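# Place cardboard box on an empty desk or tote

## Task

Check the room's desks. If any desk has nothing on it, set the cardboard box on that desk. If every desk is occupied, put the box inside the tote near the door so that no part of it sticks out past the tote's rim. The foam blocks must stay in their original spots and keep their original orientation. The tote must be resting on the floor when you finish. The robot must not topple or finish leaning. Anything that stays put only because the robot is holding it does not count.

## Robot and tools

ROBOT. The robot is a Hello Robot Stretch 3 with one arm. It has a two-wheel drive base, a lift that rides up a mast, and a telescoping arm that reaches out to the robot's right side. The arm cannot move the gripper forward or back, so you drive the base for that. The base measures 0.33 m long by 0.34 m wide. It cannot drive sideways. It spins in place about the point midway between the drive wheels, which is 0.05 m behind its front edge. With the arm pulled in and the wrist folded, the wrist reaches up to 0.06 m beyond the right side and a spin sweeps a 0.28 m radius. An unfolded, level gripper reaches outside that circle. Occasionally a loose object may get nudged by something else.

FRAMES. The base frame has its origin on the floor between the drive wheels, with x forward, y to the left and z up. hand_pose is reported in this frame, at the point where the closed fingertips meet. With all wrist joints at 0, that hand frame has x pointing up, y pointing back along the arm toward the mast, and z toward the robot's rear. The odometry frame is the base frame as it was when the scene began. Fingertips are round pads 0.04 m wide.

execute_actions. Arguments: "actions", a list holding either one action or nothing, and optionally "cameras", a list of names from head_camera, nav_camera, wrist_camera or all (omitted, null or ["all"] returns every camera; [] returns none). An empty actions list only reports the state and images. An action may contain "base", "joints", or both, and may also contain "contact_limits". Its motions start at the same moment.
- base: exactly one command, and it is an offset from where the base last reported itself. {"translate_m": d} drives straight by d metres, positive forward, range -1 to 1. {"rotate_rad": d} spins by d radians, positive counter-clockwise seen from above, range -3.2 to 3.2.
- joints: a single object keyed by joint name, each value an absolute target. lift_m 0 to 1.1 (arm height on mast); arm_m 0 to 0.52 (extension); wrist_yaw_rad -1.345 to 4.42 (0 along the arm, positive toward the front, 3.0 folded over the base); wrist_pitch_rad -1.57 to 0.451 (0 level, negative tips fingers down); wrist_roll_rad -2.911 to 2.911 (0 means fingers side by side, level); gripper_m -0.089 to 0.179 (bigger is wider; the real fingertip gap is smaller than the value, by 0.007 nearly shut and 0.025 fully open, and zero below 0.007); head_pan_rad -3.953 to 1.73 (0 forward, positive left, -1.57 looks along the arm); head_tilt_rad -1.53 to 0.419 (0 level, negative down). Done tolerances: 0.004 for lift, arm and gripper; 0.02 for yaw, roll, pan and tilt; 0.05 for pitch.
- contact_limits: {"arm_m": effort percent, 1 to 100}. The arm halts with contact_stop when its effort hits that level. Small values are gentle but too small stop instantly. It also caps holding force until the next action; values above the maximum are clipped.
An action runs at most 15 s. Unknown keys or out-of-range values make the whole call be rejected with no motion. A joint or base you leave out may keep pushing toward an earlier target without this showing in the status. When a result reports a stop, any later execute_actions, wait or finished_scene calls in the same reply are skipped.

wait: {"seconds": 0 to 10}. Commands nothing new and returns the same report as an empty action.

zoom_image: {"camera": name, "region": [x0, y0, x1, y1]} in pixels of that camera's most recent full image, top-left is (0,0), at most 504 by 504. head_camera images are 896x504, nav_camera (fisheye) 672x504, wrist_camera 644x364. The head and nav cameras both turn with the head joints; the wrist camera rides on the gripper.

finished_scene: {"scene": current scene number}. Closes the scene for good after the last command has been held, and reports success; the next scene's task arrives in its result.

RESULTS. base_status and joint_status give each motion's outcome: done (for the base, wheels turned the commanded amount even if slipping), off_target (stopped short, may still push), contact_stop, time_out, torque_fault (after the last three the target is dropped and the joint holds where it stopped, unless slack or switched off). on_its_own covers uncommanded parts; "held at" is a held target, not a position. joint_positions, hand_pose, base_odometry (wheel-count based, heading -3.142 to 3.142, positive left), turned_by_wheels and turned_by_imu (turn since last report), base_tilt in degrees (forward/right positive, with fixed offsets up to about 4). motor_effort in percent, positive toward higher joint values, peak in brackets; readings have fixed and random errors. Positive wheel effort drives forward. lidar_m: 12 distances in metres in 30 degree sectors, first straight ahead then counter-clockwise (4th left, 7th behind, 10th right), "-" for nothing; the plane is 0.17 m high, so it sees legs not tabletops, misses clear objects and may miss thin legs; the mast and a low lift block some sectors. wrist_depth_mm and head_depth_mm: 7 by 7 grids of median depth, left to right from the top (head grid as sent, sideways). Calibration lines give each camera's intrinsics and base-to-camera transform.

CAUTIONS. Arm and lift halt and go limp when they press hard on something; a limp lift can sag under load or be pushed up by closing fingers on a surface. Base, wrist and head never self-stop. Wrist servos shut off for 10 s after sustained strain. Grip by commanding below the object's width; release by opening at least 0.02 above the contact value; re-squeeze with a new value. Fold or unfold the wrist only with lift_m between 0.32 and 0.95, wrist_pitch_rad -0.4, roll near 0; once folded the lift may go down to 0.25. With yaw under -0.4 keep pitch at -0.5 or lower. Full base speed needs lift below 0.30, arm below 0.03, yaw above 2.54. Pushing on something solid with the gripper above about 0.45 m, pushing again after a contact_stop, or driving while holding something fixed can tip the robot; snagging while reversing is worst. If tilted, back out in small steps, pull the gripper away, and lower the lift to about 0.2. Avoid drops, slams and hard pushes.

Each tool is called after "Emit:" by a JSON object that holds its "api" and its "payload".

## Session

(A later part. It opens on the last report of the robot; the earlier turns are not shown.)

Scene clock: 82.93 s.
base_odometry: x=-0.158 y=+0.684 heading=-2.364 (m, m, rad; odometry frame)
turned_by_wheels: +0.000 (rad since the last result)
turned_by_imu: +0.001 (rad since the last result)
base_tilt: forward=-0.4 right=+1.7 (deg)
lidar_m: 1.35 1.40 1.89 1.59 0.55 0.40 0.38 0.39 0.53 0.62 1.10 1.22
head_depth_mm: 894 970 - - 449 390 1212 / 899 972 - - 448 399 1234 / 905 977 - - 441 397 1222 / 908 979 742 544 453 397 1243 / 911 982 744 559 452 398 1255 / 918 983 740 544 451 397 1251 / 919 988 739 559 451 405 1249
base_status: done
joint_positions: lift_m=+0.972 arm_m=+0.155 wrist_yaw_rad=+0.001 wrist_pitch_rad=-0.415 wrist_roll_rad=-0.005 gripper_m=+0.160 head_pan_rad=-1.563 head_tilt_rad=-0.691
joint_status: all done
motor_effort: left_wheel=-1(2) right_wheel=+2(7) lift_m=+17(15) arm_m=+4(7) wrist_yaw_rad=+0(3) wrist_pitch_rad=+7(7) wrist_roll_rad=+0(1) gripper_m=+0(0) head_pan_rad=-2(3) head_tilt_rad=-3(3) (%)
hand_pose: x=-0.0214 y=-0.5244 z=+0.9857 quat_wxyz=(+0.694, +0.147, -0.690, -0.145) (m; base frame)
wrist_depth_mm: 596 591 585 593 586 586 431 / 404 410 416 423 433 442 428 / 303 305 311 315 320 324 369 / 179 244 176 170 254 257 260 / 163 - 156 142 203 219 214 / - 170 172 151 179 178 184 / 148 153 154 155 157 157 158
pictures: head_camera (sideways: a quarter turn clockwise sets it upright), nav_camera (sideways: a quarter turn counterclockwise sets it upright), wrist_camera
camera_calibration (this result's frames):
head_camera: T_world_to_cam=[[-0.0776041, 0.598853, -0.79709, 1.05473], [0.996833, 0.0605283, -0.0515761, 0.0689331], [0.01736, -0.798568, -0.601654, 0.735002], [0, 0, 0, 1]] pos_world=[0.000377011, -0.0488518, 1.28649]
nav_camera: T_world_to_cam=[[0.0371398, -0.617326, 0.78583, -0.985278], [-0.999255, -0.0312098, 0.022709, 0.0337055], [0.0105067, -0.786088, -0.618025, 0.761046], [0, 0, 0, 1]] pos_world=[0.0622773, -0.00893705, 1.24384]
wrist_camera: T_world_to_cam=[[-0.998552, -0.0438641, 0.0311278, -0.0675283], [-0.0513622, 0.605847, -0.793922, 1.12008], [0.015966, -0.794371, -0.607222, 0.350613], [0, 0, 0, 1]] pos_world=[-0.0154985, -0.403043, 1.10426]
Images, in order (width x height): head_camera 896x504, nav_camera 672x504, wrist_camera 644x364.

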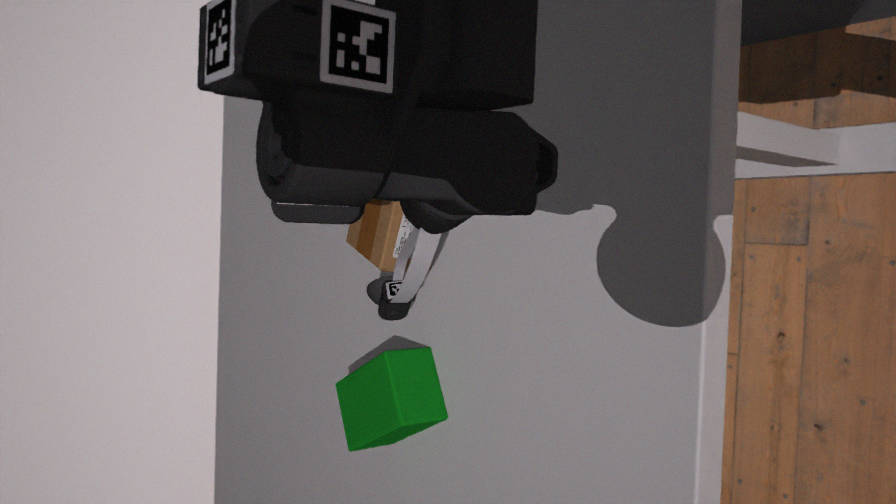

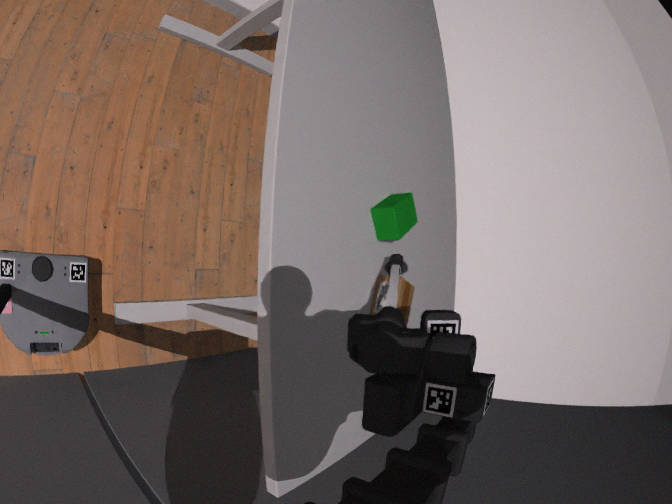

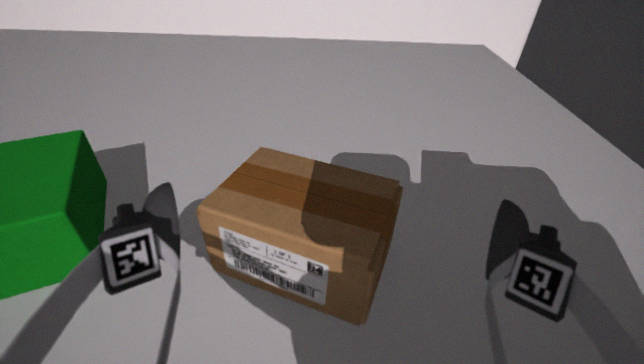

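Emit:
{"api": "execute_actions", "payload": {"actions": [{"joints":{"gripper_m":0.05,"arm_m":0.165}}], "cameras": ["wrist_camera"]}}

Emit:
{"api": "execute_actions", "payload": {"actions": [{"joints":{"lift_m":1.03}}], "cameras": ["wrist_camera"]}}

Scene clock: 86.70 s.
base_odometry: x=-0.158 y=+0.684 heading=-2.364 (m, m, rad; odometry frame)
turned_by_wheels: +0.000 (rad since the last result)
turned_by_imu: +0.001 (rad since the last result)
base_tilt: forward=-0.4 right=+1.7 (deg)
lidar_m: 1.36 1.41 1.91 1.59 0.55 0.40 0.38 0.39 0.53 0.62 1.10 1.22
head_depth_mm: 899 968 - - 455 390 1219 / 900 973 - - 454 399 1232 / 905 972 - - 442 399 1227 / 909 978 762 545 453 398 1253 / 916 985 742 561 452 397 1247 / 918 986 740 542 451 396 1249 / 920 990 739 559 452 406 1251
base_status: not commanded
joint_positions: lift_m=+0.972 arm_m=+0.165 wrist_yaw_rad=+0.002 wrist_pitch_rad=-0.415 wrist_roll_rad=-0.005 gripper_m=+0.051 head_pan_rad=-1.563 head_tilt_rad=-0.691
joint_status: all done
motor_effort: left_wheel=+0(1) right_wheel=+1(2) lift_m=+18(17) arm_m=+4(3) wrist_yaw_rad=-2(2) wrist_pitch_rad=+6(7) wrist_roll_rad=+1(1) gripper_m=-18(92) head_pan_rad=-2(2) head_tilt_rad=-2(3) (%)
hand_pose: x=-0.0211 y=-0.5345 z=+0.9859 quat_wxyz=(+0.694, +0.147, -0.690, -0.145) (m; base frame)
wrist_depth_mm: 593 584 586 582 571 573 431 / 403 411 417 423 433 449 429 / 305 307 312 316 320 325 368 / 184 244 248 169 254 257 261 / 160 206 153 144 141 213 214 / 166 175 172 153 137 181 182 / 153 153 154 155 152 156 159
pictures: wrist_camera
camera_calibration (this result's frames):
wrist_camera: T_world_to_cam=[[-0.998504, -0.0449369, 0.0311558, -0.0683294], [-0.0520237, 0.605236, -0.794344, 1.12641], [0.0168388, -0.794777, -0.606668, 0.341945], [0, 0, 0, 1]] pos_world=[-0.0153851, -0.413044, 1.10433]
Images, in order (width x height): wrist_camera 644x364.

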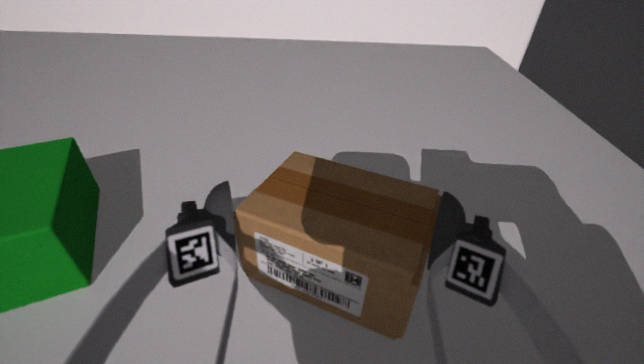

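Scene clock: 88.07 s.
base_odometry: x=-0.158 y=+0.684 heading=-2.364 (m, m, rad; odometry frame)
turned_by_wheels: +0.000 (rad since the last result)
turned_by_imu: +0.000 (rad since the last result)
base_tilt: forward=-0.4 right=+1.7 (deg)
lidar_m: 1.36 1.40 1.89 1.59 0.55 0.40 0.38 0.39 0.53 0.62 1.10 1.22
head_depth_mm: - - - 556 455 390 1224 / 889 - - 547 454 399 1232 / 892 - - 536 454 398 1224 / 909 974 777 563 454 398 1253 / 914 984 740 562 452 397 1246 / 920 989 740 542 451 396 1243 / 921 990 738 561 451 406 1246
base_status: not commanded
joint_positions: lift_m=+1.030 arm_m=+0.165 wrist_yaw_rad=+0.002 wrist_pitch_rad=-0.421 wrist_roll_rad=-0.005 gripper_m=+0.051 head_pan_rad=-1.563 head_tilt_rad=-0.691
joint_status: all done
motor_effort: left_wheel=+0(0) right_wheel=+1(1) lift_m=+38(39) arm_m=+4(4) wrist_yaw_rad=-2(3) wrist_pitch_rad=+9(9) wrist_roll_rad=+0(1) gripper_m=-18(17) head_pan_rad=-3(3) head_tilt_rad=-3(2) (%)
hand_pose: x=-0.0211 y=-0.5336 z=+1.0414 quat_wxyz=(+0.694, +0.149, -0.689, -0.147) (m; base frame)
wrist_depth_mm: 615 602 597 584 589 569 432 / 539 550 551 564 576 612 431 / 405 413 419 421 432 438 422 / 327 331 335 171 345 344 384 / 215 267 153 144 140 288 291 / 185 224 232 152 137 245 248 / 186 208 210 212 207 212 216
pictures: wrist_camera
camera_calibration (this result's frames):
wrist_camera: T_world_to_cam=[[-0.998504, -0.0451339, 0.0308621, -0.0698268], [-0.0520257, 0.610649, -0.790191, 1.1686], [0.0168185, -0.790614, -0.612084, 0.384206], [0, 0, 0, 1]] pos_world=[-0.0153867, -0.412998, 1.16074]
Images, in order (width x height): wrist_camera 644x364.

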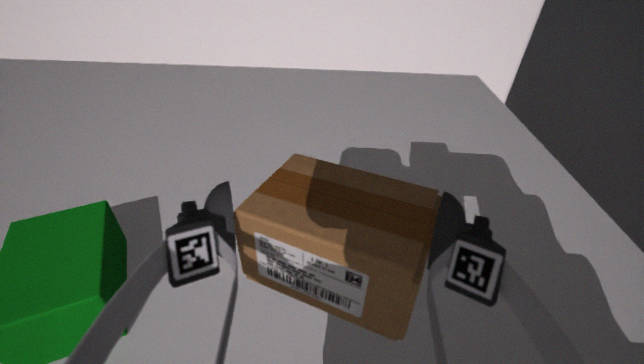

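Emit:
{"api": "execute_actions", "payload": {"actions": [{"joints":{"lift_m":0.975,"arm_m":0.05}}], "cameras": []}}

Emit:
{"api": "execute_actions", "payload": {"actions": [{"joints":{"gripper_m":0.179}}], "cameras": []}}

Emit:
{"api": "execute_actions", "payload": {"actions": [{"base":{"translate_m":0.042},"joints":{"wrist_yaw_rad":-0.19,"arm_m":0.055}}], "cameras": []}}

Emit:
{"api": "execute_actions", "payload": {"actions": [{"base":{"translate_m":0.042},"joints":{"wrist_yaw_rad":-0.39,"arm_m":0.067,"lift_m":0.967}}], "cameras": []}}

Emit:
{"api": "execute_actions", "payload": {"actions": [{"joints":{"gripper_m":0.04}}], "cameras": []}}

Emit:
{"api": "execute_actions", "payload": {"actions": [{"joints":{"lift_m":1.02}}], "cameras": ["wrist_camera"]}}

Scene clock: 95.63 s.
base_odometry: x=-0.158 y=+0.684 heading=-2.364 (m, m, rad; odometry frame)
turned_by_wheels: +0.000 (rad since the last result)
turned_by_imu: +0.001 (rad since the last result)
base_tilt: forward=-0.4 right=+1.7 (deg)
lidar_m: 1.36 1.40 1.90 1.59 0.55 0.40 0.38 0.39 0.53 0.62 1.10 1.23
head_depth_mm: 901 971 786 - - - 1212 / 905 971 747 - - - 1231 / 906 973 762 - - - 1224 / 908 981 743 583 441 398 1258 / 912 982 739 562 453 397 1256 / 918 986 738 543 452 397 1254 / 918 989 736 559 451 405 1248
base_status: not commanded
joint_positions: lift_m=+0.975 arm_m=+0.050 wrist_yaw_rad=+0.001 wrist_pitch_rad=-0.422 wrist_roll_rad=-0.005 gripper_m=+0.051 head_pan_rad=-1.563 head_tilt_rad=-0.691
joint_status: all done
motor_effort: left_wheel=+0(0) right_wheel=+1(2) lift_m=+17(35) arm_m=-4(3) wrist_yaw_rad=-2(3) wrist_pitch_rad=+10(10) wrist_roll_rad=+1(1) gripper_m=-18(17) head_pan_rad=-2(3) head_tilt_rad=-3(1) (%)
hand_pose: x=-0.0213 y=-0.4192 z=+0.9872 quat_wxyz=(+0.694, +0.149, -0.689, -0.148) (m; base frame)
wrist_depth_mm: 595 616 627 646 656 612 433 / 401 407 418 428 431 445 429 / 291 241 314 316 322 326 371 / 244 244 250 170 257 259 263 / 205 207 153 144 140 216 216 / 176 176 174 153 137 184 185 / 156 155 156 158 155 159 160
pictures: none
No camera images: the call's "cameras" was empty. Leave "cameras" out to get every camera's image.

Scene clock: 97.40 s.
base_odometry: x=-0.158 y=+0.684 heading=-2.364 (m, m, rad; odometry frame)
turned_by_wheels: +0.000 (rad since the last result)
turned_by_imu: +0.000 (rad since the last result)
base_tilt: forward=-0.3 right=+1.7 (deg)
lidar_m: 1.36 1.40 1.89 1.59 0.55 0.40 0.38 0.39 0.53 0.62 1.10 1.22
head_depth_mm: 897 971 784 - - - 1216 / 902 969 745 - - - 1223 / 906 974 764 - - - 1222 / 910 975 743 563 441 398 1250 / 914 982 744 582 452 397 1248 / 917 988 739 542 453 397 1252 / 924 994 741 560 452 406 1249
base_status: not commanded
joint_positions: lift_m=+0.975 arm_m=+0.050 wrist_yaw_rad=+0.001 wrist_pitch_rad=-0.420 wrist_roll_rad=-0.005 gripper_m=+0.179 head_pan_rad=-1.563 head_tilt_rad=-0.691
joint_status: all done
motor_effort: left_wheel=+0(0) right_wheel=+2(1) lift_m=+17(17) arm_m=-4(4) wrist_yaw_rad=-1(1) wrist_pitch_rad=+9(10) wrist_roll_rad=+0(0) gripper_m=+0(82) head_pan_rad=-2(3) head_tilt_rad=-1(2) (%)
hand_pose: x=-0.0213 y=-0.4194 z=+0.9876 quat_wxyz=(+0.694, +0.148, -0.689, -0.147) (m; base frame)
wrist_depth_mm: 606 619 648 653 664 616 429 / 406 411 422 430 438 447 429 / 293 241 313 318 322 328 372 / 246 245 251 174 257 259 263 / 209 209 195 146 150 214 218 / - 173 178 155 141 183 188 / 154 156 157 158 155 160 157
pictures: none
No camera images: the call's "cameras" was empty. Leave "cameras" out to get every camera's image.

Scene clock: 99.00 s.
base_odometry: x=-0.188 y=+0.654 heading=-2.364 (m, m, rad; odometry frame)
turned_by_wheels: +0.000 (rad since the last result)
turned_by_imu: +0.000 (rad since the last result)
base_tilt: forward=-0.4 right=+1.6 (deg)
lidar_m: 1.32 1.36 1.83 1.76 0.61 0.44 0.42 0.44 0.59 0.64 1.10 1.18
head_depth_mm: 898 973 786 - - - 1225 / 900 972 768 - - - 1188 / 904 975 747 - - - 1244 / 909 971 744 583 453 398 1251 / 915 984 742 543 452 397 1248 / 917 991 740 545 451 396 1246 / 925 994 738 560 451 396 1246
base_status: done
joint_positions: lift_m=+0.975 arm_m=+0.055 wrist_yaw_rad=-0.188 wrist_pitch_rad=-0.420 wrist_roll_rad=-0.005 gripper_m=+0.179 head_pan_rad=-1.563 head_tilt_rad=-0.691
joint_status: all done
motor_effort: left_wheel=+0(2) right_wheel=+2(8) lift_m=+17(17) arm_m=+4(1) wrist_yaw_rad=-2(1) wrist_pitch_rad=+9(9) wrist_roll_rad=+1(1) gripper_m=+0(0) head_pan_rad=-3(3) head_tilt_rad=-3(2) (%)
hand_pose: x=-0.0635 y=-0.4198 z=+0.9877 quat_wxyz=(+0.677, +0.083, -0.700, -0.212) (m; base frame)
wrist_depth_mm: 604 632 632 651 667 509 369 / 409 410 420 426 434 467 374 / 220 295 313 315 322 328 366 / 211 237 251 174 248 260 262 / 208 208 196 145 150 215 217 / - 173 174 155 146 183 187 / 154 155 157 158 159 160 157
pictures: none
No camera images: the call's "cameras" was empty. Leave "cameras" out to get every camera's image.

Scene clock: 100.60 s.
base_odometry: x=-0.218 y=+0.625 heading=-2.364 (m, m, rad; odometry frame)
turned_by_wheels: +0.000 (rad since the last result)
turned_by_imu: +0.000 (rad since the last result)
base_tilt: forward=-0.3 right=+1.7 (deg)
lidar_m: 1.27 1.31 1.78 2.69 0.67 0.48 0.46 0.48 0.64 1.06 1.10 1.15
head_depth_mm: 896 969 827 - - - 1225 / 901 972 748 - - - 1176 / 905 970 744 - - - 1257 / 909 978 743 545 454 398 1254 / 913 983 741 544 453 397 1257 / 915 982 740 561 451 397 1249 / 921 991 739 560 451 396 1249
base_status: done
joint_positions: lift_m=+0.967 arm_m=+0.067 wrist_yaw_rad=-0.388 wrist_pitch_rad=-0.419 wrist_roll_rad=-0.005 gripper_m=+0.179 head_pan_rad=-1.563 head_tilt_rad=-0.691
joint_status: all done
motor_effort: left_wheel=-1(2) right_wheel=+2(8) lift_m=+17(17) arm_m=+4(8) wrist_yaw_rad=-3(3) wrist_pitch_rad=+8(9) wrist_roll_rad=+1(0) gripper_m=+1(1) head_pan_rad=-3(3) head_tilt_rad=-3(3) (%)
hand_pose: x=-0.1064 y=-0.4191 z=+0.9798 quat_wxyz=(+0.652, +0.012, -0.705, -0.278) (m; base frame)
wrist_depth_mm: 545 584 611 618 579 436 339 / 391 392 398 403 413 433 344 / 246 293 299 303 307 313 339 / 195 236 229 161 170 248 250 / 195 198 186 139 139 204 207 / - 165 165 155 157 174 178 / 147 148 149 150 151 152 149
pictures: none
No camera images: the call's "cameras" was empty. Leave "cameras" out to get every camera's image.

Scene clock: 102.47 s.
base_odometry: x=-0.218 y=+0.625 heading=-2.364 (m, m, rad; odometry frame)
turned_by_wheels: +0.000 (rad since the last result)
turned_by_imu: +0.000 (rad since the last result)
base_tilt: forward=-0.4 right=+1.6 (deg)
lidar_m: 1.27 1.31 1.78 2.68 0.67 0.48 0.46 0.49 0.64 1.06 1.10 1.14
head_depth_mm: 895 971 825 - - - 1222 / 899 966 750 - - - 1178 / 904 976 745 - - - 1248 / 907 974 745 546 454 398 1247 / 910 984 741 543 453 397 1244 / 917 984 740 562 452 397 1249 / 923 991 736 559 451 396 1248
base_status: not commanded
joint_positions: lift_m=+0.967 arm_m=+0.067 wrist_yaw_rad=-0.390 wrist_pitch_rad=-0.420 wrist_roll_rad=-0.005 gripper_m=+0.041 head_pan_rad=-1.563 head_tilt_rad=-0.691
joint_status: all done
motor_effort: left_wheel=+0(0) right_wheel=+2(2) lift_m=+17(17) arm_m=+4(4) wrist_yaw_rad=+0(2) wrist_pitch_rad=+9(9) wrist_roll_rad=+1(1) gripper_m=-19(93) head_pan_rad=-3(3) head_tilt_rad=-3(2) (%)
hand_pose: x=-0.1067 y=-0.4189 z=+0.9796 quat_wxyz=(+0.652, +0.012, -0.705, -0.279) (m; base frame)
wrist_depth_mm: 553 593 602 620 580 436 339 / 388 391 395 403 416 433 347 / 270 296 298 301 305 311 340 / 195 235 230 159 172 247 249 / 194 197 136 137 135 205 206 / 167 167 160 151 152 175 176 / 146 148 149 149 151 151 153
pictures: none
No camera images: the call's "cameras" was empty. Leave "cameras" out to get every camera's image.

Scene clock: 103.77 s.
base_odometry: x=-0.218 y=+0.625 heading=-2.364 (m, m, rad; odometry frame)
turned_by_wheels: +0.000 (rad since the last result)
turned_by_imu: +0.000 (rad since the last result)
base_tilt: forward=-0.4 right=+1.6 (deg)
lidar_m: 1.27 1.32 1.77 2.67 0.67 0.49 0.47 0.48 0.64 1.06 1.10 1.15
head_depth_mm: 898 982 - - - 384 1254 / 898 985 - - - 389 1182 / 905 986 - - - 398 1242 / 907 978 742 545 441 398 1254 / 911 980 743 544 452 396 1255 / 917 986 740 561 451 397 1250 / 922 991 738 560 450 396 1245
base_status: not commanded
joint_positions: lift_m=+1.020 arm_m=+0.067 wrist_yaw_rad=-0.390 wrist_pitch_rad=-0.422 wrist_roll_rad=-0.005 gripper_m=+0.041 head_pan_rad=-1.563 head_tilt_rad=-0.691
joint_status: all done
motor_effort: left_wheel=-1(0) right_wheel=+2(2) lift_m=+37(38) arm_m=+4(4) wrist_yaw_rad=+0(1) wrist_pitch_rad=+9(10) wrist_roll_rad=+0(1) gripper_m=-20(21) head_pan_rad=-3(2) head_tilt_rad=-3(3) (%)
hand_pose: x=-0.1067 y=-0.4187 z=+1.0314 quat_wxyz=(+0.652, +0.012, -0.705, -0.279) (m; base frame)
wrist_depth_mm: 573 614 667 706 613 434 337 / 519 528 537 540 581 446 345 / 386 390 397 405 412 444 355 / 244 315 305 160 173 332 358 / 212 260 136 136 135 277 277 / 213 226 217 151 152 234 236 / 201 198 200 201 202 204 205
pictures: wrist_camera
camera_calibration (this result's frames):
wrist_camera: T_world_to_cam=[[-0.9401, 0.339499, 0.030859, 0.0175619], [0.185076, 0.58431, -0.790145, 1.10031], [-0.286285, -0.737104, -0.612143, 0.460487], [0, 0, 0, 1]] pos_world=[-0.0552996, -0.309455, 1.15074]
Images, in order (width x height): wrist_camera 644x364.

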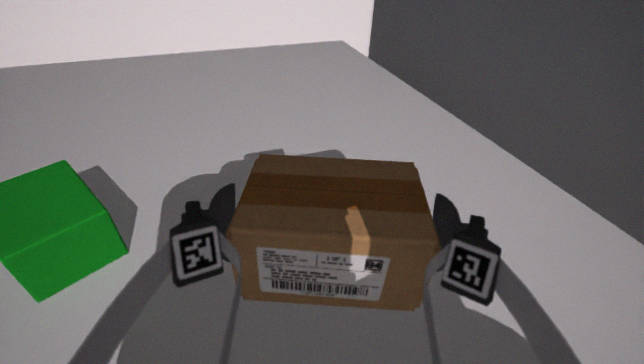

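Emit:
{"api": "execute_actions", "payload": {"actions": [{"joints":{"arm_m":0}}], "cameras": []}}

Emit:
{"api": "execute_actions", "payload": {"actions": [{"base":{"rotate_rad":1.53},"joints":{"wrist_yaw_rad":1.7}}], "cameras": []}}

Emit:
{"api": "execute_actions", "payload": {"actions": [{"base":{"translate_m":0.3},"joints":{"lift_m":0.7}}], "cameras": []}}

Emit:
{"api": "execute_actions", "payload": {"actions": [{"base":{"translate_m":0.35},"joints":{"lift_m":0.29,"wrist_yaw_rad":2.65}}], "cameras": []}}

Emit:
{"api": "execute_actions", "payload": {"actions": [{"base":{"translate_m":1}}], "cameras": []}}

Emit:
{"api": "execute_actions", "payload": {"actions": [{"base":{"translate_m":0.55}}], "cameras": []}}

Emit:
{"api": "execute_actions", "payload": {"actions": [{"base":{"rotate_rad":1.58},"joints":{"head_pan_rad":0}}]}}

Scene clock: 112.47 s.
base_odometry: x=-0.218 y=+0.625 heading=-2.364 (m, m, rad; odometry frame)
turned_by_wheels: +0.000 (rad since the last result)
turned_by_imu: +0.001 (rad since the last result)
base_tilt: forward=-0.4 right=+1.7 (deg)
lidar_m: 1.27 1.31 1.78 2.68 0.67 0.49 0.46 0.49 0.64 1.07 1.10 1.15
head_depth_mm: 897 977 787 - - - - / 898 971 801 - - - - / 905 968 761 - - - - / 913 979 745 546 453 398 1226 / 917 983 742 543 452 398 1253 / 912 991 741 561 451 397 1251 / 919 987 738 560 452 395 1251
base_status: not commanded
joint_positions: lift_m=+1.020 arm_m=+0.000 wrist_yaw_rad=-0.390 wrist_pitch_rad=-0.422 wrist_roll_rad=-0.005 gripper_m=+0.041 head_pan_rad=-1.563 head_tilt_rad=-0.691
joint_status: all done
motor_effort: left_wheel=+0(1) right_wheel=+2(2) lift_m=+37(37) arm_m=-4(6) wrist_yaw_rad=+1(0) wrist_pitch_rad=+10(10) wrist_roll_rad=+0(1) gripper_m=-20(20) head_pan_rad=-3(3) head_tilt_rad=-2(3) (%)
hand_pose: x=-0.1067 y=-0.3524 z=+1.0314 quat_wxyz=(+0.652, +0.012, -0.705, -0.279) (m; base frame)
wrist_depth_mm: 615 655 702 757 612 434 338 / 520 526 534 548 572 449 348 / 388 391 399 407 415 442 358 / 255 295 307 160 173 332 355 / 260 265 137 137 135 276 277 / 225 226 216 151 152 234 236 / 201 198 199 201 204 203 211
pictures: none
No camera images: the call's "cameras" was empty. Leave "cameras" out to get every camera's image.

Scene clock: 115.87 s.
base_odometry: x=-0.218 y=+0.625 heading=-0.834 (m, m, rad; odometry frame)
turned_by_wheels: +1.530 (rad since the last result)
turned_by_imu: +1.546 (rad since the last result)
base_tilt: forward=-0.4 right=+1.7 (deg)
lidar_m: 2.68 0.71 0.49 0.46 0.47 0.62 0.69 1.09 1.15 1.27 1.31 1.70
head_depth_mm: 1091 1164 872 - - - 1228 / 1092 1218 1331 - - - 1227 / 1088 1218 1349 - - - 1204 / 1093 1221 1374 1555 1711 - - / 1099 1216 1364 1545 1701 - - / 1098 1215 1362 1561 1690 - - / 1095 1221 1367 1558 1713 - -
base_status: done
joint_positions: lift_m=+1.020 arm_m=+0.000 wrist_yaw_rad=+1.699 wrist_pitch_rad=-0.422 wrist_roll_rad=-0.005 gripper_m=+0.041 head_pan_rad=-1.563 head_tilt_rad=-0.691
joint_status: all done
motor_effort: left_wheel=-1(4) right_wheel=+3(7) lift_m=+37(37) arm_m=-4(4) wrist_yaw_rad=+1(3) wrist_pitch_rad=+9(9) wrist_roll_rad=+0(1) gripper_m=-19(19) head_pan_rad=-2(3) head_tilt_rad=-2(3) (%)
hand_pose: x=+0.2008 y=-0.1169 z=+1.0314 quat_wxyz=(+0.569, +0.616, -0.344, +0.423) (m; base frame)
wrist_depth_mm: 614 843 - - - - - / 631 873 - - - - - / 636 898 - - - - - / 642 904 - 160 173 - - / 666 910 136 137 135 - - / 670 891 - 151 152 - - / 658 - - - - - -
pictures: none
No camera images: the call's "cameras" was empty. Leave "cameras" out to get every camera's image.

Scene clock: 120.37 s.
base_odometry: x=-0.017 y=+0.403 heading=-0.834 (m, m, rad; odometry frame)
turned_by_wheels: +0.000 (rad since the last result)
turned_by_imu: +0.002 (rad since the last result)
base_tilt: forward=-0.4 right=+1.7 (deg)
lidar_m: 2.38 0.73 0.51 0.48 0.49 0.65 0.94 1.39 1.32 1.26 1.28 1.68
head_depth_mm: 1078 1195 1343 1528 1703 1473 1259 / 1081 1197 1348 1533 1707 1472 1252 / 1080 1199 1347 1526 1704 1456 1269 / 1079 1197 1345 1532 1713 1457 1247 / 1073 1194 1350 1534 1702 1457 1247 / 1076 1199 1345 1543 1695 1452 1250 / 1079 1204 1349 1531 1684 1452 1250
base_status: done
joint_positions: lift_m=+0.700 arm_m=+0.000 wrist_yaw_rad=+1.699 wrist_pitch_rad=-0.422 wrist_roll_rad=-0.005 gripper_m=+0.041 head_pan_rad=-1.563 head_tilt_rad=-0.691
joint_status: all done
motor_effort: left_wheel=+0(3) right_wheel=+2(8) lift_m=+18(32) arm_m=-4(4) wrist_yaw_rad=+2(2) wrist_pitch_rad=+10(9) wrist_roll_rad=+1(0) gripper_m=-20(19) head_pan_rad=-3(2) head_tilt_rad=-2(2) (%)
hand_pose: x=+0.2007 y=-0.1169 z=+0.7122 quat_wxyz=(+0.569, +0.616, -0.344, +0.423) (m; base frame)
wrist_depth_mm: 632 866 - - - - - / 647 896 - - - - - / 654 908 - - - - - / 688 922 - 160 173 - - / 664 936 136 137 135 - - / 696 874 892 151 152 942 959 / 688 802 812 820 823 831 835
pictures: none
No camera images: the call's "cameras" was empty. Leave "cameras" out to get every camera's image.

Scene clock: 125.47 s.
base_odometry: x=+0.218 y=+0.143 heading=-0.834 (m, m, rad; odometry frame)
turned_by_wheels: +0.000 (rad since the last result)
turned_by_imu: +0.003 (rad since the last result)
base_tilt: forward=-0.4 right=+1.7 (deg)
lidar_m: 2.03 0.76 0.54 0.50 0.51 0.67 1.28 1.56 1.30 1.23 1.26 1.66
head_depth_mm: 1058 1181 1320 1505 1665 1470 1252 / 1059 1179 1322 1506 1664 1451 1248 / 1057 1182 1315 1506 1678 1474 1248 / 1062 1180 1321 1505 1686 1453 1251 / 1062 1173 1321 1515 1682 1462 1248 / 1063 1178 1321 1505 1674 1454 1242 / 1061 1179 1330 1512 1667 1447 1249
base_status: done
joint_positions: lift_m=+0.290 arm_m=+0.000 wrist_yaw_rad=+2.648 wrist_pitch_rad=-0.422 wrist_roll_rad=-0.005 gripper_m=+0.041 head_pan_rad=-1.563 head_tilt_rad=-0.691
joint_status: all done
motor_effort: left_wheel=+0(4) right_wheel=+2(7) lift_m=+17(19) arm_m=-4(4) wrist_yaw_rad=+2(3) wrist_pitch_rad=+9(10) wrist_roll_rad=+0(1) gripper_m=-20(20) head_pan_rad=-2(2) head_tilt_rad=-3(4) (%)
hand_pose: x=+0.0847 y=+0.0519 z=+0.3022 quat_wxyz=(+0.313, +0.705, -0.024, +0.636) (m; base frame)
wrist_depth_mm: 407 450 516 575 670 792 - / 439 487 555 636 753 904 - / 476 529 604 703 808 846 879 / 528 578 619 159 173 685 693 / - 557 137 137 135 571 575 / - - 154 151 151 485 492 / - - - 419 422 423 429
pictures: none
No camera images: the call's "cameras" was empty. Leave "cameras" out to get every camera's image.

Scene clock: 130.63 s.
base_odometry: x=+0.890 y=-0.598 heading=-0.834 (m, m, rad; odometry frame)
turned_by_wheels: +0.000 (rad since the last result)
turned_by_imu: +0.005 (rad since the last result)
base_tilt: forward=-0.4 right=+1.6 (deg)
lidar_m: 1.03 1.09 1.43 0.56 0.57 0.75 1.82 1.78 1.24 1.18 1.20 1.10
head_depth_mm: 1013 1120 1258 1425 1632 1460 1257 / 1007 1119 1253 1431 1628 1458 1256 / 1010 1112 1249 1440 1624 1467 1250 / 1010 1122 1266 1429 1631 1452 1260 / 1009 1117 1262 1433 1628 1460 1250 / 1012 1120 1265 1441 1633 1459 1248 / 1017 1123 1263 1425 1638 1423 1208
base_status: done
joint_positions: lift_m=+0.290 arm_m=+0.000 wrist_yaw_rad=+2.649 wrist_pitch_rad=-0.422 wrist_roll_rad=-0.005 gripper_m=+0.041 head_pan_rad=-1.563 head_tilt_rad=-0.691
joint_status: not commanded
motor_effort: left_wheel=+0(4) right_wheel=+2(11) lift_m=+17(18) arm_m=-4(3) wrist_yaw_rad=+1(3) wrist_pitch_rad=+10(10) wrist_roll_rad=+1(0) gripper_m=-19(19) head_pan_rad=-3(2) head_tilt_rad=-2(2) (%)
hand_pose: x=+0.0847 y=+0.0520 z=+0.3022 quat_wxyz=(+0.313, +0.705, -0.024, +0.636) (m; base frame)
wrist_depth_mm: 451 497 - - - - 800 / 482 534 - - - - 818 / 520 582 789 838 835 863 811 / 581 624 643 160 172 686 690 / - 562 136 137 135 573 575 / - - 153 151 152 486 490 / - - - 423 424 421 428
pictures: none
No camera images: the call's "cameras" was empty. Leave "cameras" out to get every camera's image.

Scene clock: 134.17 s.
base_odometry: x=+1.259 y=-1.005 heading=-0.835 (m, m, rad; odometry frame)
turned_by_wheels: +0.000 (rad since the last result)
turned_by_imu: +0.003 (rad since the last result)
base_tilt: forward=-0.4 right=+1.6 (deg)
lidar_m: 0.48 0.52 0.69 1.67 0.75 0.79 1.93 1.73 1.21 1.15 0.74 0.52
head_depth_mm: 977 1087 1220 1393 1609 1465 1258 / 983 1091 1225 1383 1612 1467 1229 / 983 1085 1220 1390 1617 1458 1250 / 979 1092 1221 1403 1609 1418 1223 / 980 1090 1231 1390 1614 1451 1244 / 985 1089 1226 1399 1613 1452 1248 / 985 1090 1223 1407 1573 1448 1242
base_status: done
joint_positions: lift_m=+0.290 arm_m=+0.000 wrist_yaw_rad=+2.649 wrist_pitch_rad=-0.422 wrist_roll_rad=-0.005 gripper_m=+0.041 head_pan_rad=-1.563 head_tilt_rad=-0.691
joint_status: not commanded
motor_effort: left_wheel=+0(5) right_wheel=+2(10) lift_m=+17(17) arm_m=-4(3) wrist_yaw_rad=+2(1) wrist_pitch_rad=+10(10) wrist_roll_rad=+1(0) gripper_m=-20(19) head_pan_rad=-3(2) head_tilt_rad=-3(3) (%)
hand_pose: x=+0.0847 y=+0.0520 z=+0.3022 quat_wxyz=(+0.313, +0.705, -0.024, +0.636) (m; base frame)
wrist_depth_mm: - - - 910 621 480 381 / - - - - 669 495 395 / 810 822 829 837 700 519 407 / 665 659 631 160 174 543 399 / - 556 137 136 135 540 420 / - - 153 151 151 484 440 / - - - 420 420 424 424
pictures: none
No camera images: the call's "cameras" was empty. Leave "cameras" out to get every camera's image.

Scene clock: 136.33 s.
base_odometry: x=+1.259 y=-1.005 heading=+0.745 (m, m, rad; odometry frame)
turned_by_wheels: +1.580 (rad since the last result)
turned_by_imu: +1.588 (rad since the last result)
base_tilt: forward=-0.4 right=+1.7 (deg)
lidar_m: 1.65 0.75 0.79 1.90 1.73 1.21 1.15 0.74 0.52 0.48 0.52 0.69
head_depth_mm: 1585 1598 1613 1602 1602 1424 1253 / 2303 2373 2413 2123 1755 1465 1254 / 3272 3536 2867 2183 1758 1456 1254 / 3235 3597 2874 2159 1755 1463 1248 / 3275 3538 2874 2188 1743 1468 1245 / 3141 3494 2870 2161 1743 1454 1253 / 3146 3561 2852 2180 1689 1422 1246
base_status: done
joint_positions: lift_m=+0.290 arm_m=+0.000 wrist_yaw_rad=+2.649 wrist_pitch_rad=-0.422 wrist_roll_rad=-0.005 gripper_m=+0.041 head_pan_rad=-0.007 head_tilt_rad=-0.692
joint_status: all done
motor_effort: left_wheel=+0(5) right_wheel=+2(12) lift_m=+18(18) arm_m=-4(4) wrist_yaw_rad=+1(2) wrist_pitch_rad=+10(10) wrist_roll_rad=+1(0) gripper_m=-21(19) head_pan_rad=+3(28) head_tilt_rad=-3(1) (%)
hand_pose: x=+0.0847 y=+0.0520 z=+0.3022 quat_wxyz=(+0.313, +0.705, -0.024, +0.636) (m; base frame)
wrist_depth_mm: - - - - 722 721 - / - - - - 776 825 - / 820 816 822 843 808 857 869 / 672 653 637 160 173 683 698 / - 554 136 137 135 569 569 / - - 153 151 151 486 493 / - - - 422 420 426 424
pictures: head_camera (sideways: a quarter turn clockwise sets it upright), nav_camera (sideways: a quarter turn counterclockwise sets it upright), wrist_camera
camera_calibration (this result's frames):
head_camera: T_world_to_cam=[[-0.600297, -0.0687982, -0.796812, 1.05756], [-0.0459058, 0.997615, -0.0515516, 0.0752619], [0.798458, 0.00563206, -0.602024, 0.730719], [0, 0, 0, 1]] pos_world=[0.0548554, -0.0064398, 1.28646]
nav_camera: T_world_to_cam=[[0.618169, 0.028067, 0.785544, -0.988449], [0.0165416, -0.999606, 0.0226981, 0.0275234], [0.785871, -0.00103712, -0.618389, 0.75679], [0, 0, 0, 1]] pos_world=[0.0158343, 0.0560402, 1.24384]
wrist_camera: T_world_to_cam=[[0.900308, -0.434158, 0.0308589, -0.0554967], [-0.244188, -0.562513, -0.789906, 0.309524], [0.360303, 0.703623, -0.612451, 0.286317], [0, 0, 0, 1]] pos_world=[0.0223853, -0.0514421, 0.421563]
Images, in order (width x height): head_camera 896x504, nav_camera 672x504, wrist_camera 644x364.

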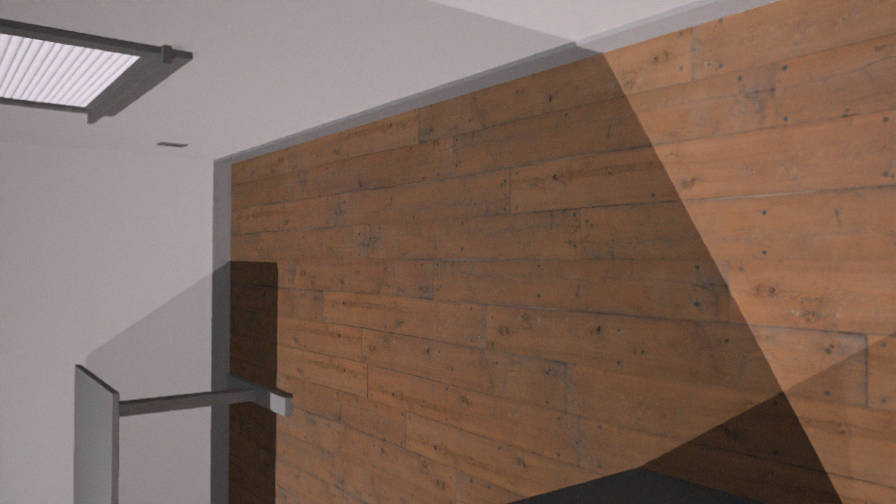

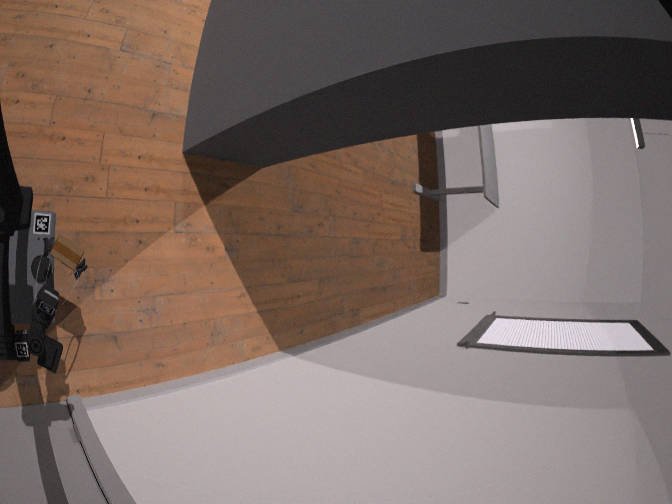

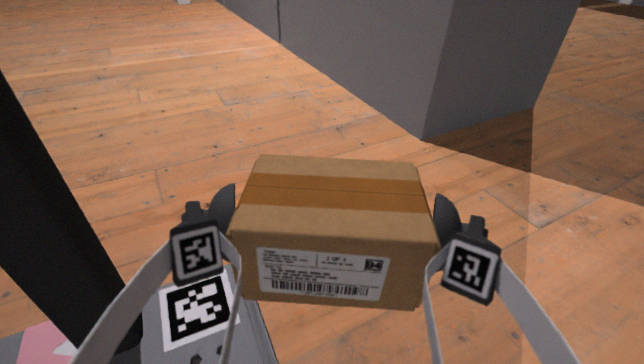

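Emit:
{"api": "execute_actions", "payload": {"actions": [{"base":{"translate_m":1}}], "cameras": []}}

Emit:
{"api": "execute_actions", "payload": {"actions": [{"base":{"rotate_rad":0.4}}], "cameras": []}}

Emit:
{"api": "execute_actions", "payload": {"actions": [{"base":{"translate_m":1}}], "cameras": []}}

Emit:
{"api": "execute_actions", "payload": {"actions": [{"base":{"translate_m":0.5},"joints":{"lift_m":0.85}}], "cameras": []}}

Emit:
{"api": "execute_actions", "payload": {"actions": [{"base":{"rotate_rad":1.5},"joints":{"head_pan_rad":-1.4,"wrist_yaw_rad":1.5}}]}}

Scene clock: 145.27 s.
base_odometry: x=+1.994 y=-0.327 heading=+0.745 (m, m, rad; odometry frame)
turned_by_wheels: +0.000 (rad since the last result)
turned_by_imu: +0.006 (rad since the last result)
base_tilt: forward=-0.4 right=+1.6 (deg)
lidar_m: 1.49 2.26 3.08 0.51 0.52 2.26 2.14 0.68 0.48 0.46 0.47 0.62
head_depth_mm: 1422 1397 1457 1447 1428 1383 1233 / 2206 2178 2146 2047 1732 1454 1256 / 2330 2592 2772 2176 1762 1457 1252 / 2321 2559 2757 2190 1745 1449 1250 / 2316 2593 2759 2167 1743 1464 1249 / 2336 2597 2753 2158 1731 1457 1251 / 2336 2203 2593 2152 1728 1450 1253
base_status: done
joint_positions: lift_m=+0.290 arm_m=+0.000 wrist_yaw_rad=+2.649 wrist_pitch_rad=-0.422 wrist_roll_rad=-0.005 gripper_m=+0.041 head_pan_rad=-0.007 head_tilt_rad=-0.692
joint_status: not commanded
motor_effort: left_wheel=+0(4) right_wheel=+2(10) lift_m=+17(18) arm_m=-4(4) wrist_yaw_rad=+2(2) wrist_pitch_rad=+10(10) wrist_roll_rad=+1(1) gripper_m=-20(20) head_pan_rad=+2(2) head_tilt_rad=-3(3) (%)
hand_pose: x=+0.0847 y=+0.0520 z=+0.3022 quat_wxyz=(+0.313, +0.705, -0.024, +0.636) (m; base frame)
wrist_depth_mm: 413 460 - - - - - / 439 484 - - - - - / 479 523 828 834 851 855 882 / 527 579 634 160 173 689 695 / - 559 136 137 135 567 575 / - - 153 151 152 490 489 / - - - 417 421 426 427
pictures: none
No camera images: the call's "cameras" was empty. Leave "cameras" out to get every camera's image.

Scene clock: 146.53 s.
base_odometry: x=+1.994 y=-0.327 heading=+1.145 (m, m, rad; odometry frame)
turned_by_wheels: +0.400 (rad since the last result)
turned_by_imu: +0.403 (rad since the last result)
base_tilt: forward=-0.4 right=+1.7 (deg)
lidar_m: 2.26 2.90 0.51 0.51 0.62 2.15 0.80 0.51 0.46 0.46 0.56 1.08
head_depth_mm: 2257 2487 2657 2174 1745 1467 1248 / 2330 2572 2760 2169 1747 1463 1253 / 2426 2275 2712 2174 1738 1460 1252 / 2509 2329 2899 2183 1744 1471 1246 / 2601 2943 2853 2180 1756 1460 1256 / 2704 3044 2840 2169 1739 1456 1245 / 2770 3100 2804 2160 1745 1443 1251
base_status: done
joint_positions: lift_m=+0.290 arm_m=+0.000 wrist_yaw_rad=+2.649 wrist_pitch_rad=-0.422 wrist_roll_rad=-0.005 gripper_m=+0.041 head_pan_rad=-0.007 head_tilt_rad=-0.692
joint_status: not commanded
motor_effort: left_wheel=+0(5) right_wheel=+2(9) lift_m=+18(18) arm_m=-4(4) wrist_yaw_rad=+1(1) wrist_pitch_rad=+10(10) wrist_roll_rad=+1(0) gripper_m=-20(20) head_pan_rad=+2(2) head_tilt_rad=-2(2) (%)
hand_pose: x=+0.0847 y=+0.0520 z=+0.3022 quat_wxyz=(+0.313, +0.705, -0.024, +0.636) (m; base frame)
wrist_depth_mm: 470 478 491 - - - - / 511 529 537 - - - - / 568 578 590 825 847 862 863 / 616 625 637 160 173 684 697 / - 564 137 137 135 570 575 / - - 153 151 151 492 489 / - - - 417 420 424 426
pictures: none
No camera images: the call's "cameras" was empty. Leave "cameras" out to get every camera's image.

Scene clock: 151.70 s.
base_odometry: x=+2.407 y=+0.584 heading=+1.145 (m, m, rad; odometry frame)
turned_by_wheels: +0.000 (rad since the last result)
turned_by_imu: +0.005 (rad since the last result)
base_tilt: forward=-0.4 right=+1.7 (deg)
lidar_m: 1.26 1.99 2.27 2.18 1.49 0.91 1.40 0.88 0.80 0.80 0.98 1.69
head_depth_mm: 1425 1543 1747 1925 1767 1451 1254 / 1480 1604 1382 2000 1742 1461 1256 / 1527 1640 1254 1613 1705 1447 1254 / 1593 1709 1251 2101 1743 1452 1249 / 1653 1757 1250 2179 1749 1460 1246 / 1733 1826 1303 2160 1748 1454 1243 / 1789 1821 1368 2173 1732 1456 1244
base_status: done
joint_positions: lift_m=+0.290 arm_m=+0.000 wrist_yaw_rad=+2.649 wrist_pitch_rad=-0.422 wrist_roll_rad=-0.005 gripper_m=+0.041 head_pan_rad=-0.007 head_tilt_rad=-0.692
joint_status: not commanded
motor_effort: left_wheel=+0(4) right_wheel=+2(10) lift_m=+18(17) arm_m=-3(4) wrist_yaw_rad=+1(0) wrist_pitch_rad=+10(10) wrist_roll_rad=+1(1) gripper_m=-20(19) head_pan_rad=+3(2) head_tilt_rad=-2(2) (%)
hand_pose: x=+0.0846 y=+0.0520 z=+0.3022 quat_wxyz=(+0.313, +0.705, -0.024, +0.636) (m; base frame)
wrist_depth_mm: - - - - - - - / - - - - - - - / 818 827 833 829 850 852 868 / 669 652 640 160 173 683 681 / - 552 136 136 135 569 569 / - - 153 151 151 484 495 / - - - 417 419 422 427
pictures: none
No camera images: the call's "cameras" was empty. Leave "cameras" out to get every camera's image.

Scene clock: 157.77 s.
base_odometry: x=+2.613 y=+1.039 heading=+1.145 (m, m, rad; odometry frame)
turned_by_wheels: +0.000 (rad since the last result)
turned_by_imu: +0.003 (rad since the last result)
base_tilt: forward=-0.4 right=+1.7 (deg)
lidar_m: 0.76 1.49 2.30 2.41 1.62 1.36 1.70 1.07 0.97 0.98 1.19 1.21
head_depth_mm: 1007 1110 1192 1025 1545 1458 1255 / 1045 1157 1222 948 766 673 1254 / 1096 1201 1259 951 765 672 1246 / 1129 1253 1248 949 763 1362 1241 / 1176 1307 1248 947 763 1390 1248 / 1222 1375 1241 943 762 1451 1249 / 1276 1438 1240 940 780 1460 1248
base_status: done
joint_positions: lift_m=+0.850 arm_m=+0.000 wrist_yaw_rad=+2.649 wrist_pitch_rad=-0.422 wrist_roll_rad=-0.005 gripper_m=+0.041 head_pan_rad=-0.007 head_tilt_rad=-0.692
joint_status: all done
motor_effort: left_wheel=+0(4) right_wheel=+2(11) lift_m=+38(41) arm_m=-4(4) wrist_yaw_rad=+1(2) wrist_pitch_rad=+10(10) wrist_roll_rad=+0(0) gripper_m=-20(20) head_pan_rad=+2(2) head_tilt_rad=-3(3) (%)
hand_pose: x=+0.0846 y=+0.0519 z=+0.8612 quat_wxyz=(+0.313, +0.705, -0.024, +0.636) (m; base frame)
wrist_depth_mm: - - - - - - - / - - - - - 730 749 / - - - - - 600 548 / - - - 160 173 - 435 / - - 137 136 135 - - / - - - 151 152 - - / 946 979 958 950 977 961 -
pictures: none
No camera images: the call's "cameras" was empty. Leave "cameras" out to get every camera's image.

Scene clock: 161.13 s.
base_odometry: x=+2.613 y=+1.039 heading=+2.645 (m, m, rad; odometry frame)
turned_by_wheels: +1.500 (rad since the last result)
turned_by_imu: +1.516 (rad since the last result)
base_tilt: forward=-0.4 right=+1.7 (deg)
lidar_m: 2.14 1.62 1.36 1.90 1.11 0.97 0.97 1.14 1.22 0.77 1.42 1.59
head_depth_mm: 1043 1139 1208 957 768 690 - / 1091 1202 1261 954 765 656 - / 1148 1264 1259 951 765 688 1240 / 1199 1337 1255 948 763 1400 1275 / 1267 1414 1255 948 763 1454 - / 1337 1502 1242 943 809 1453 1283 / 1429 1583 1242 942 1599 1457 403
base_status: done
joint_positions: lift_m=+0.850 arm_m=+0.000 wrist_yaw_rad=+1.502 wrist_pitch_rad=-0.422 wrist_roll_rad=-0.005 gripper_m=+0.041 head_pan_rad=-1.393 head_tilt_rad=-0.692
joint_status: all done
motor_effort: left_wheel=+0(4) right_wheel=+2(7) lift_m=+38(38) arm_m=-4(3) wrist_yaw_rad=-3(2) wrist_pitch_rad=+10(10) wrist_roll_rad=+1(0) gripper_m=-20(20) head_pan_rad=-2(28) head_tilt_rad=-3(3) (%)
hand_pose: x=+0.2019 y=-0.1609 z=+0.8612 quat_wxyz=(+0.608, +0.579, -0.402, +0.365) (m; base frame)
wrist_depth_mm: - - - - - - - / - - - - - - 730 / - - - - - - 567 / - - - 160 173 - 473 / - - 136 136 135 - - / - - - 151 151 - - / 925 947 938 956 963 959 -
pictures: head_camera (sideways: a quarter turn clockwise sets it upright), nav_camera (sideways: a quarter turn counterclockwise sets it upright), wrist_camera
camera_calibration (this result's frames):
head_camera: T_world_to_cam=[[-0.17803, 0.577956, -0.796412, 1.05446], [0.972185, 0.228477, -0.0515163, 0.0690056], [0.152188, -0.783432, -0.602556, 0.735353], [0, 0, 0, 1]] pos_world=[0.00872721, -0.0490984, 1.28643]
nav_camera: T_world_to_cam=[[0.141275, -0.603, 0.785132, -0.985003], [-0.979542, -0.19996, 0.0226824, 0.03362], [0.143317, -0.772274, -0.618913, 0.76139], [0, 0, 0, 1]] pos_world=[0.0629678, 0.000767384, 1.24383]
wrist_camera: T_world_to_cam=[[-0.0256547, -0.999195, 0.0308396, -0.17461], [-0.613555, -0.00861742, -0.789605, 0.823442], [0.789235, -0.0391789, -0.61284, 0.530415], [0, 0, 0, 1]] pos_world=[0.0821256, -0.146593, 0.980638]
Images, in order (width x height): head_camera 896x504, nav_camera 672x504, wrist_camera 644x364.

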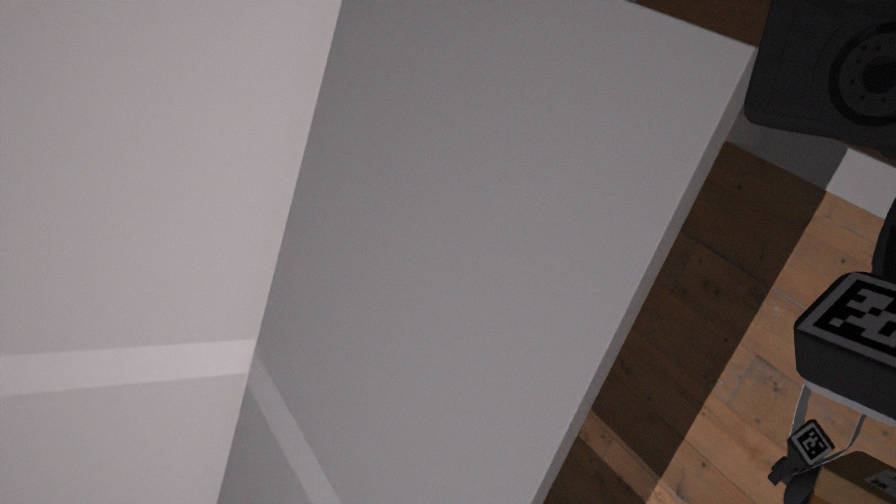

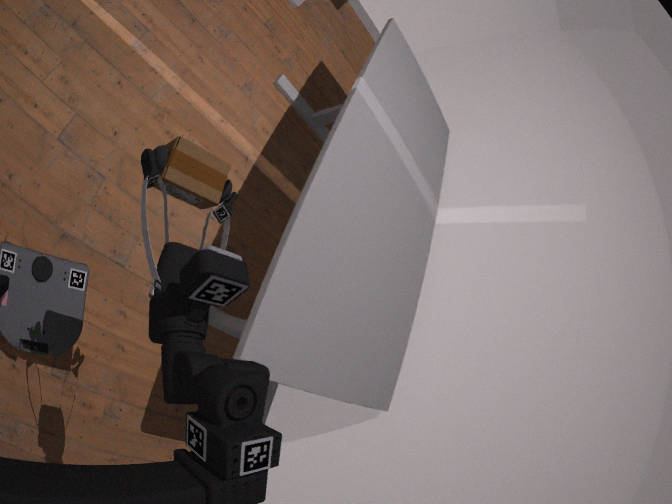

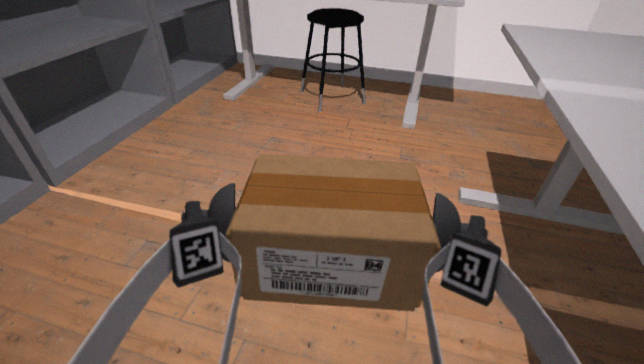

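Emit:
{"api": "execute_actions", "payload": {"actions": [{"joints":{"wrist_yaw_rad":0,"arm_m":0.33,"lift_m":0.78}}], "cameras": []}}

Emit:
{"api": "execute_actions", "payload": {"actions": [{"joints":{"lift_m":0.742}}], "cameras": ["wrist_camera"]}}

Scene clock: 167.27 s.
base_odometry: x=+2.613 y=+1.039 heading=+2.645 (m, m, rad; odometry frame)
turned_by_wheels: +0.000 (rad since the last result)
turned_by_imu: +0.001 (rad since the last result)
base_tilt: forward=-0.4 right=+1.6 (deg)
lidar_m: 2.14 1.62 1.36 1.89 1.12 0.97 0.97 1.14 1.22 0.77 1.42 1.59
head_depth_mm: 1044 1140 1201 - 723 670 1251 / 1093 1199 1261 1019 744 656 1251 / 1148 1260 1255 953 764 686 1226 / 1205 1343 1247 947 762 1394 1249 / 1270 1420 1246 945 760 1454 1248 / 1347 1507 1246 945 805 1449 1249 / 1421 1584 1236 945 1617 1450 1245
base_status: not commanded
joint_positions: lift_m=+0.780 arm_m=+0.330 wrist_yaw_rad=+0.001 wrist_pitch_rad=-0.422 wrist_roll_rad=-0.005 gripper_m=+0.041 head_pan_rad=-1.393 head_tilt_rad=-0.692
joint_status: all done
motor_effort: left_wheel=+0(0) right_wheel=+2(2) lift_m=+17(35) arm_m=+4(3) wrist_yaw_rad=-1(3) wrist_pitch_rad=+10(10) wrist_roll_rad=+0(1) gripper_m=-19(20) head_pan_rad=-2(2) head_tilt_rad=-2(1) (%)
hand_pose: x=-0.0214 y=-0.6985 z=+0.7921 quat_wxyz=(+0.694, +0.149, -0.689, -0.148) (m; base frame)
wrist_depth_mm: 719 726 679 621 576 534 494 / 491 495 507 512 517 555 527 / 369 373 377 381 389 415 572 / 296 299 291 160 173 314 628 / 249 250 137 137 135 262 692 / 213 214 205 151 152 223 744 / 189 189 190 192 192 193 812
pictures: none
No camera images: the call's "cameras" was empty. Leave "cameras" out to get every camera's image.

Scene clock: 168.43 s.
base_odometry: x=+2.613 y=+1.039 heading=+2.645 (m, m, rad; odometry frame)
turned_by_wheels: +0.000 (rad since the last result)
turned_by_imu: +0.000 (rad since the last result)
base_tilt: forward=-0.4 right=+1.6 (deg)
lidar_m: 2.13 1.62 1.36 1.90 1.11 0.97 0.97 1.13 1.22 0.76 1.42 1.59
head_depth_mm: 1043 1137 1201 1023 - 670 1259 / 1097 1202 1259 989 722 653 1250 / 1147 1259 1253 952 763 688 1230 / 1197 1344 1250 950 762 1387 1248 / 1274 1405 1250 947 758 1457 1250 / 1348 1517 1244 943 809 1462 1248 / 1422 1585 1242 944 1596 1446 1247
base_status: not commanded
joint_positions: lift_m=+0.742 arm_m=+0.330 wrist_yaw_rad=+0.001 wrist_pitch_rad=-0.422 wrist_roll_rad=-0.005 gripper_m=+0.041 head_pan_rad=-1.393 head_tilt_rad=-0.692
joint_status: all done
motor_effort: left_wheel=+0(0) right_wheel=+2(2) lift_m=+17(18) arm_m=+4(4) wrist_yaw_rad=-1(1) wrist_pitch_rad=+10(10) wrist_roll_rad=+0(0) gripper_m=-18(20) head_pan_rad=-3(3) head_tilt_rad=-2(2) (%)
hand_pose: x=-0.0214 y=-0.6985 z=+0.7541 quat_wxyz=(+0.694, +0.149, -0.689, -0.148) (m; base frame)
wrist_depth_mm: 580 594 605 602 566 529 491 / 391 398 406 410 418 455 532 / 297 300 306 308 313 316 577 / 238 241 234 160 173 250 608 / 199 201 137 137 135 211 644 / 172 172 165 151 151 178 185 / 150 151 152 153 155 155 156
pictures: wrist_camera
camera_calibration (this result's frames):
wrist_camera: T_world_to_cam=[[-0.998557, -0.0439712, 0.0308343, -0.0678369], [-0.0513085, 0.611493, -0.789585, 1.04236], [0.015864, -0.790027, -0.612866, 0.07896], [0, 0, 0, 1]] pos_world=[-0.01551, -0.577996, 0.873512]
Images, in order (width x height): wrist_camera 644x364.

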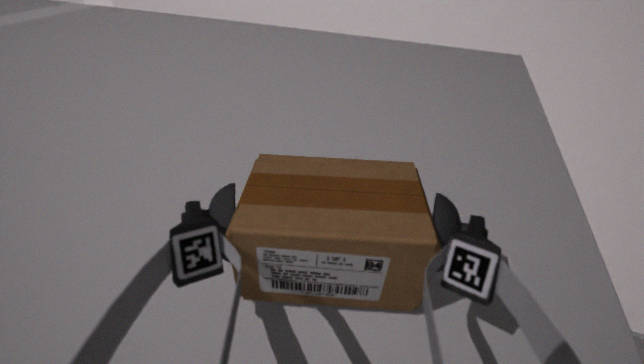

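Emit:
{"api": "execute_actions", "payload": {"actions": [{"joints":{"lift_m":0.738,"gripper_m":0.14}}], "cameras": []}}

Emit:
{"api": "execute_actions", "payload": {"actions": [{"joints":{"lift_m":0.84,"arm_m":0.22}}], "cameras": ["wrist_camera"]}}

Emit:
{"api": "finished_scene", "payload": {"scene": 1}}

Scene clock: 173.30 s.
base_odometry: x=+2.613 y=+1.039 heading=+2.645 (m, m, rad; odometry frame)
turned_by_wheels: +0.000 (rad since the last result)
turned_by_imu: +0.001 (rad since the last result)
base_tilt: forward=-0.4 right=+1.6 (deg)
lidar_m: 2.14 1.62 1.36 1.89 1.12 0.97 0.97 1.13 1.22 0.76 1.42 1.59
head_depth_mm: 1041 1139 1209 1020 - 673 1255 / 1093 1195 1257 988 725 654 1253 / 1148 1252 1256 950 763 687 1226 / 1203 1334 1251 948 762 1394 1252 / 1265 1410 1243 944 763 1448 1250 / 1340 1508 1246 945 805 1457 1252 / 1426 1581 1239 941 1595 1451 1246
base_status: not commanded
joint_positions: lift_m=+0.738 arm_m=+0.330 wrist_yaw_rad=+0.001 wrist_pitch_rad=-0.420 wrist_roll_rad=-0.005 gripper_m=+0.140 head_pan_rad=-1.393 head_tilt_rad=-0.692
joint_status: all done
motor_effort: left_wheel=+0(0) right_wheel=+2(2) lift_m=+17(17) arm_m=+4(4) wrist_yaw_rad=-2(1) wrist_pitch_rad=+9(10) wrist_roll_rad=+0(1) gripper_m=+0(81) head_pan_rad=-2(3) head_tilt_rad=-2(2) (%)
hand_pose: x=-0.0214 y=-0.6987 z=+0.7506 quat_wxyz=(+0.694, +0.148, -0.689, -0.147) (m; base frame)
wrist_depth_mm: 566 581 582 595 555 530 490 / 383 389 394 403 409 445 534 / 290 294 299 303 305 312 573 / 233 237 229 161 176 247 604 / 194 201 145 139 139 212 634 / 169 163 165 156 158 - 181 / - 147 149 150 151 152 153
pictures: none
No camera images: the call's "cameras" was empty. Leave "cameras" out to get every camera's image.

Scene clock: 175.37 s.
base_odometry: x=+2.613 y=+1.039 heading=+2.645 (m, m, rad; odometry frame)
turned_by_wheels: +0.000 (rad since the last result)
turned_by_imu: +0.001 (rad since the last result)
base_tilt: forward=-0.3 right=+1.6 (deg)
lidar_m: 2.14 1.62 1.36 1.90 1.11 0.97 0.97 1.13 1.22 0.76 1.42 1.59
head_depth_mm: 1042 1142 1207 1025 - 671 1252 / 1090 1202 1257 1025 - 656 1257 / 1147 1268 1252 965 763 687 1229 / 1210 1327 1254 947 762 1380 1250 / 1267 1416 1250 944 763 1455 1243 / 1341 1508 1242 945 805 1448 1243 / 1416 1570 1243 942 1604 1451 1249
base_status: not commanded
joint_positions: lift_m=+0.840 arm_m=+0.220 wrist_yaw_rad=+0.001 wrist_pitch_rad=-0.419 wrist_roll_rad=-0.005 gripper_m=+0.140 head_pan_rad=-1.393 head_tilt_rad=-0.692
joint_status: all done
motor_effort: left_wheel=+0(0) right_wheel=+2(2) lift_m=+36(39) arm_m=-4(6) wrist_yaw_rad=-1(1) wrist_pitch_rad=+8(9) wrist_roll_rad=+1(1) gripper_m=+1(0) head_pan_rad=-3(2) head_tilt_rad=-2(2) (%)
hand_pose: x=-0.0214 y=-0.5895 z=+0.8520 quat_wxyz=(+0.694, +0.148, -0.689, -0.147) (m; base frame)
wrist_depth_mm: 918 869 790 729 651 623 572 / 650 646 659 677 687 652 615 / 488 492 496 506 514 701 659 / 392 394 401 372 408 769 716 / 326 339 332 290 339 820 783 / 280 274 284 289 290 - 870 / 246 247 250 253 253 931 925
pictures: wrist_camera
camera_calibration (this result's frames):
wrist_camera: T_world_to_cam=[[-0.998557, -0.0438662, 0.0309784, -0.0661255], [-0.0513055, 0.608865, -0.791613, 1.0532], [0.0158634, -0.79206, -0.610237, 0.221598], [0, 0, 0, 1]] pos_world=[-0.0155102, -0.468641, 0.971007]
Images, in order (width x height): wrist_camera 644x364.

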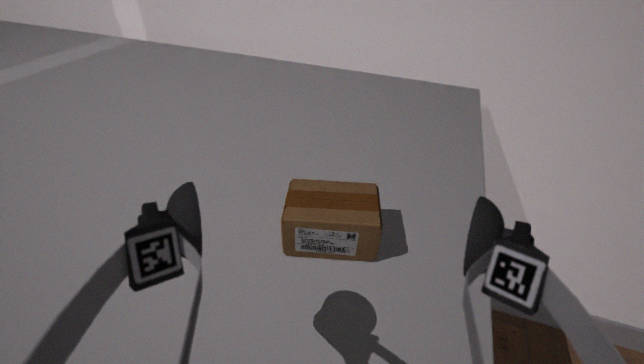

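The scene is finished: the task was done.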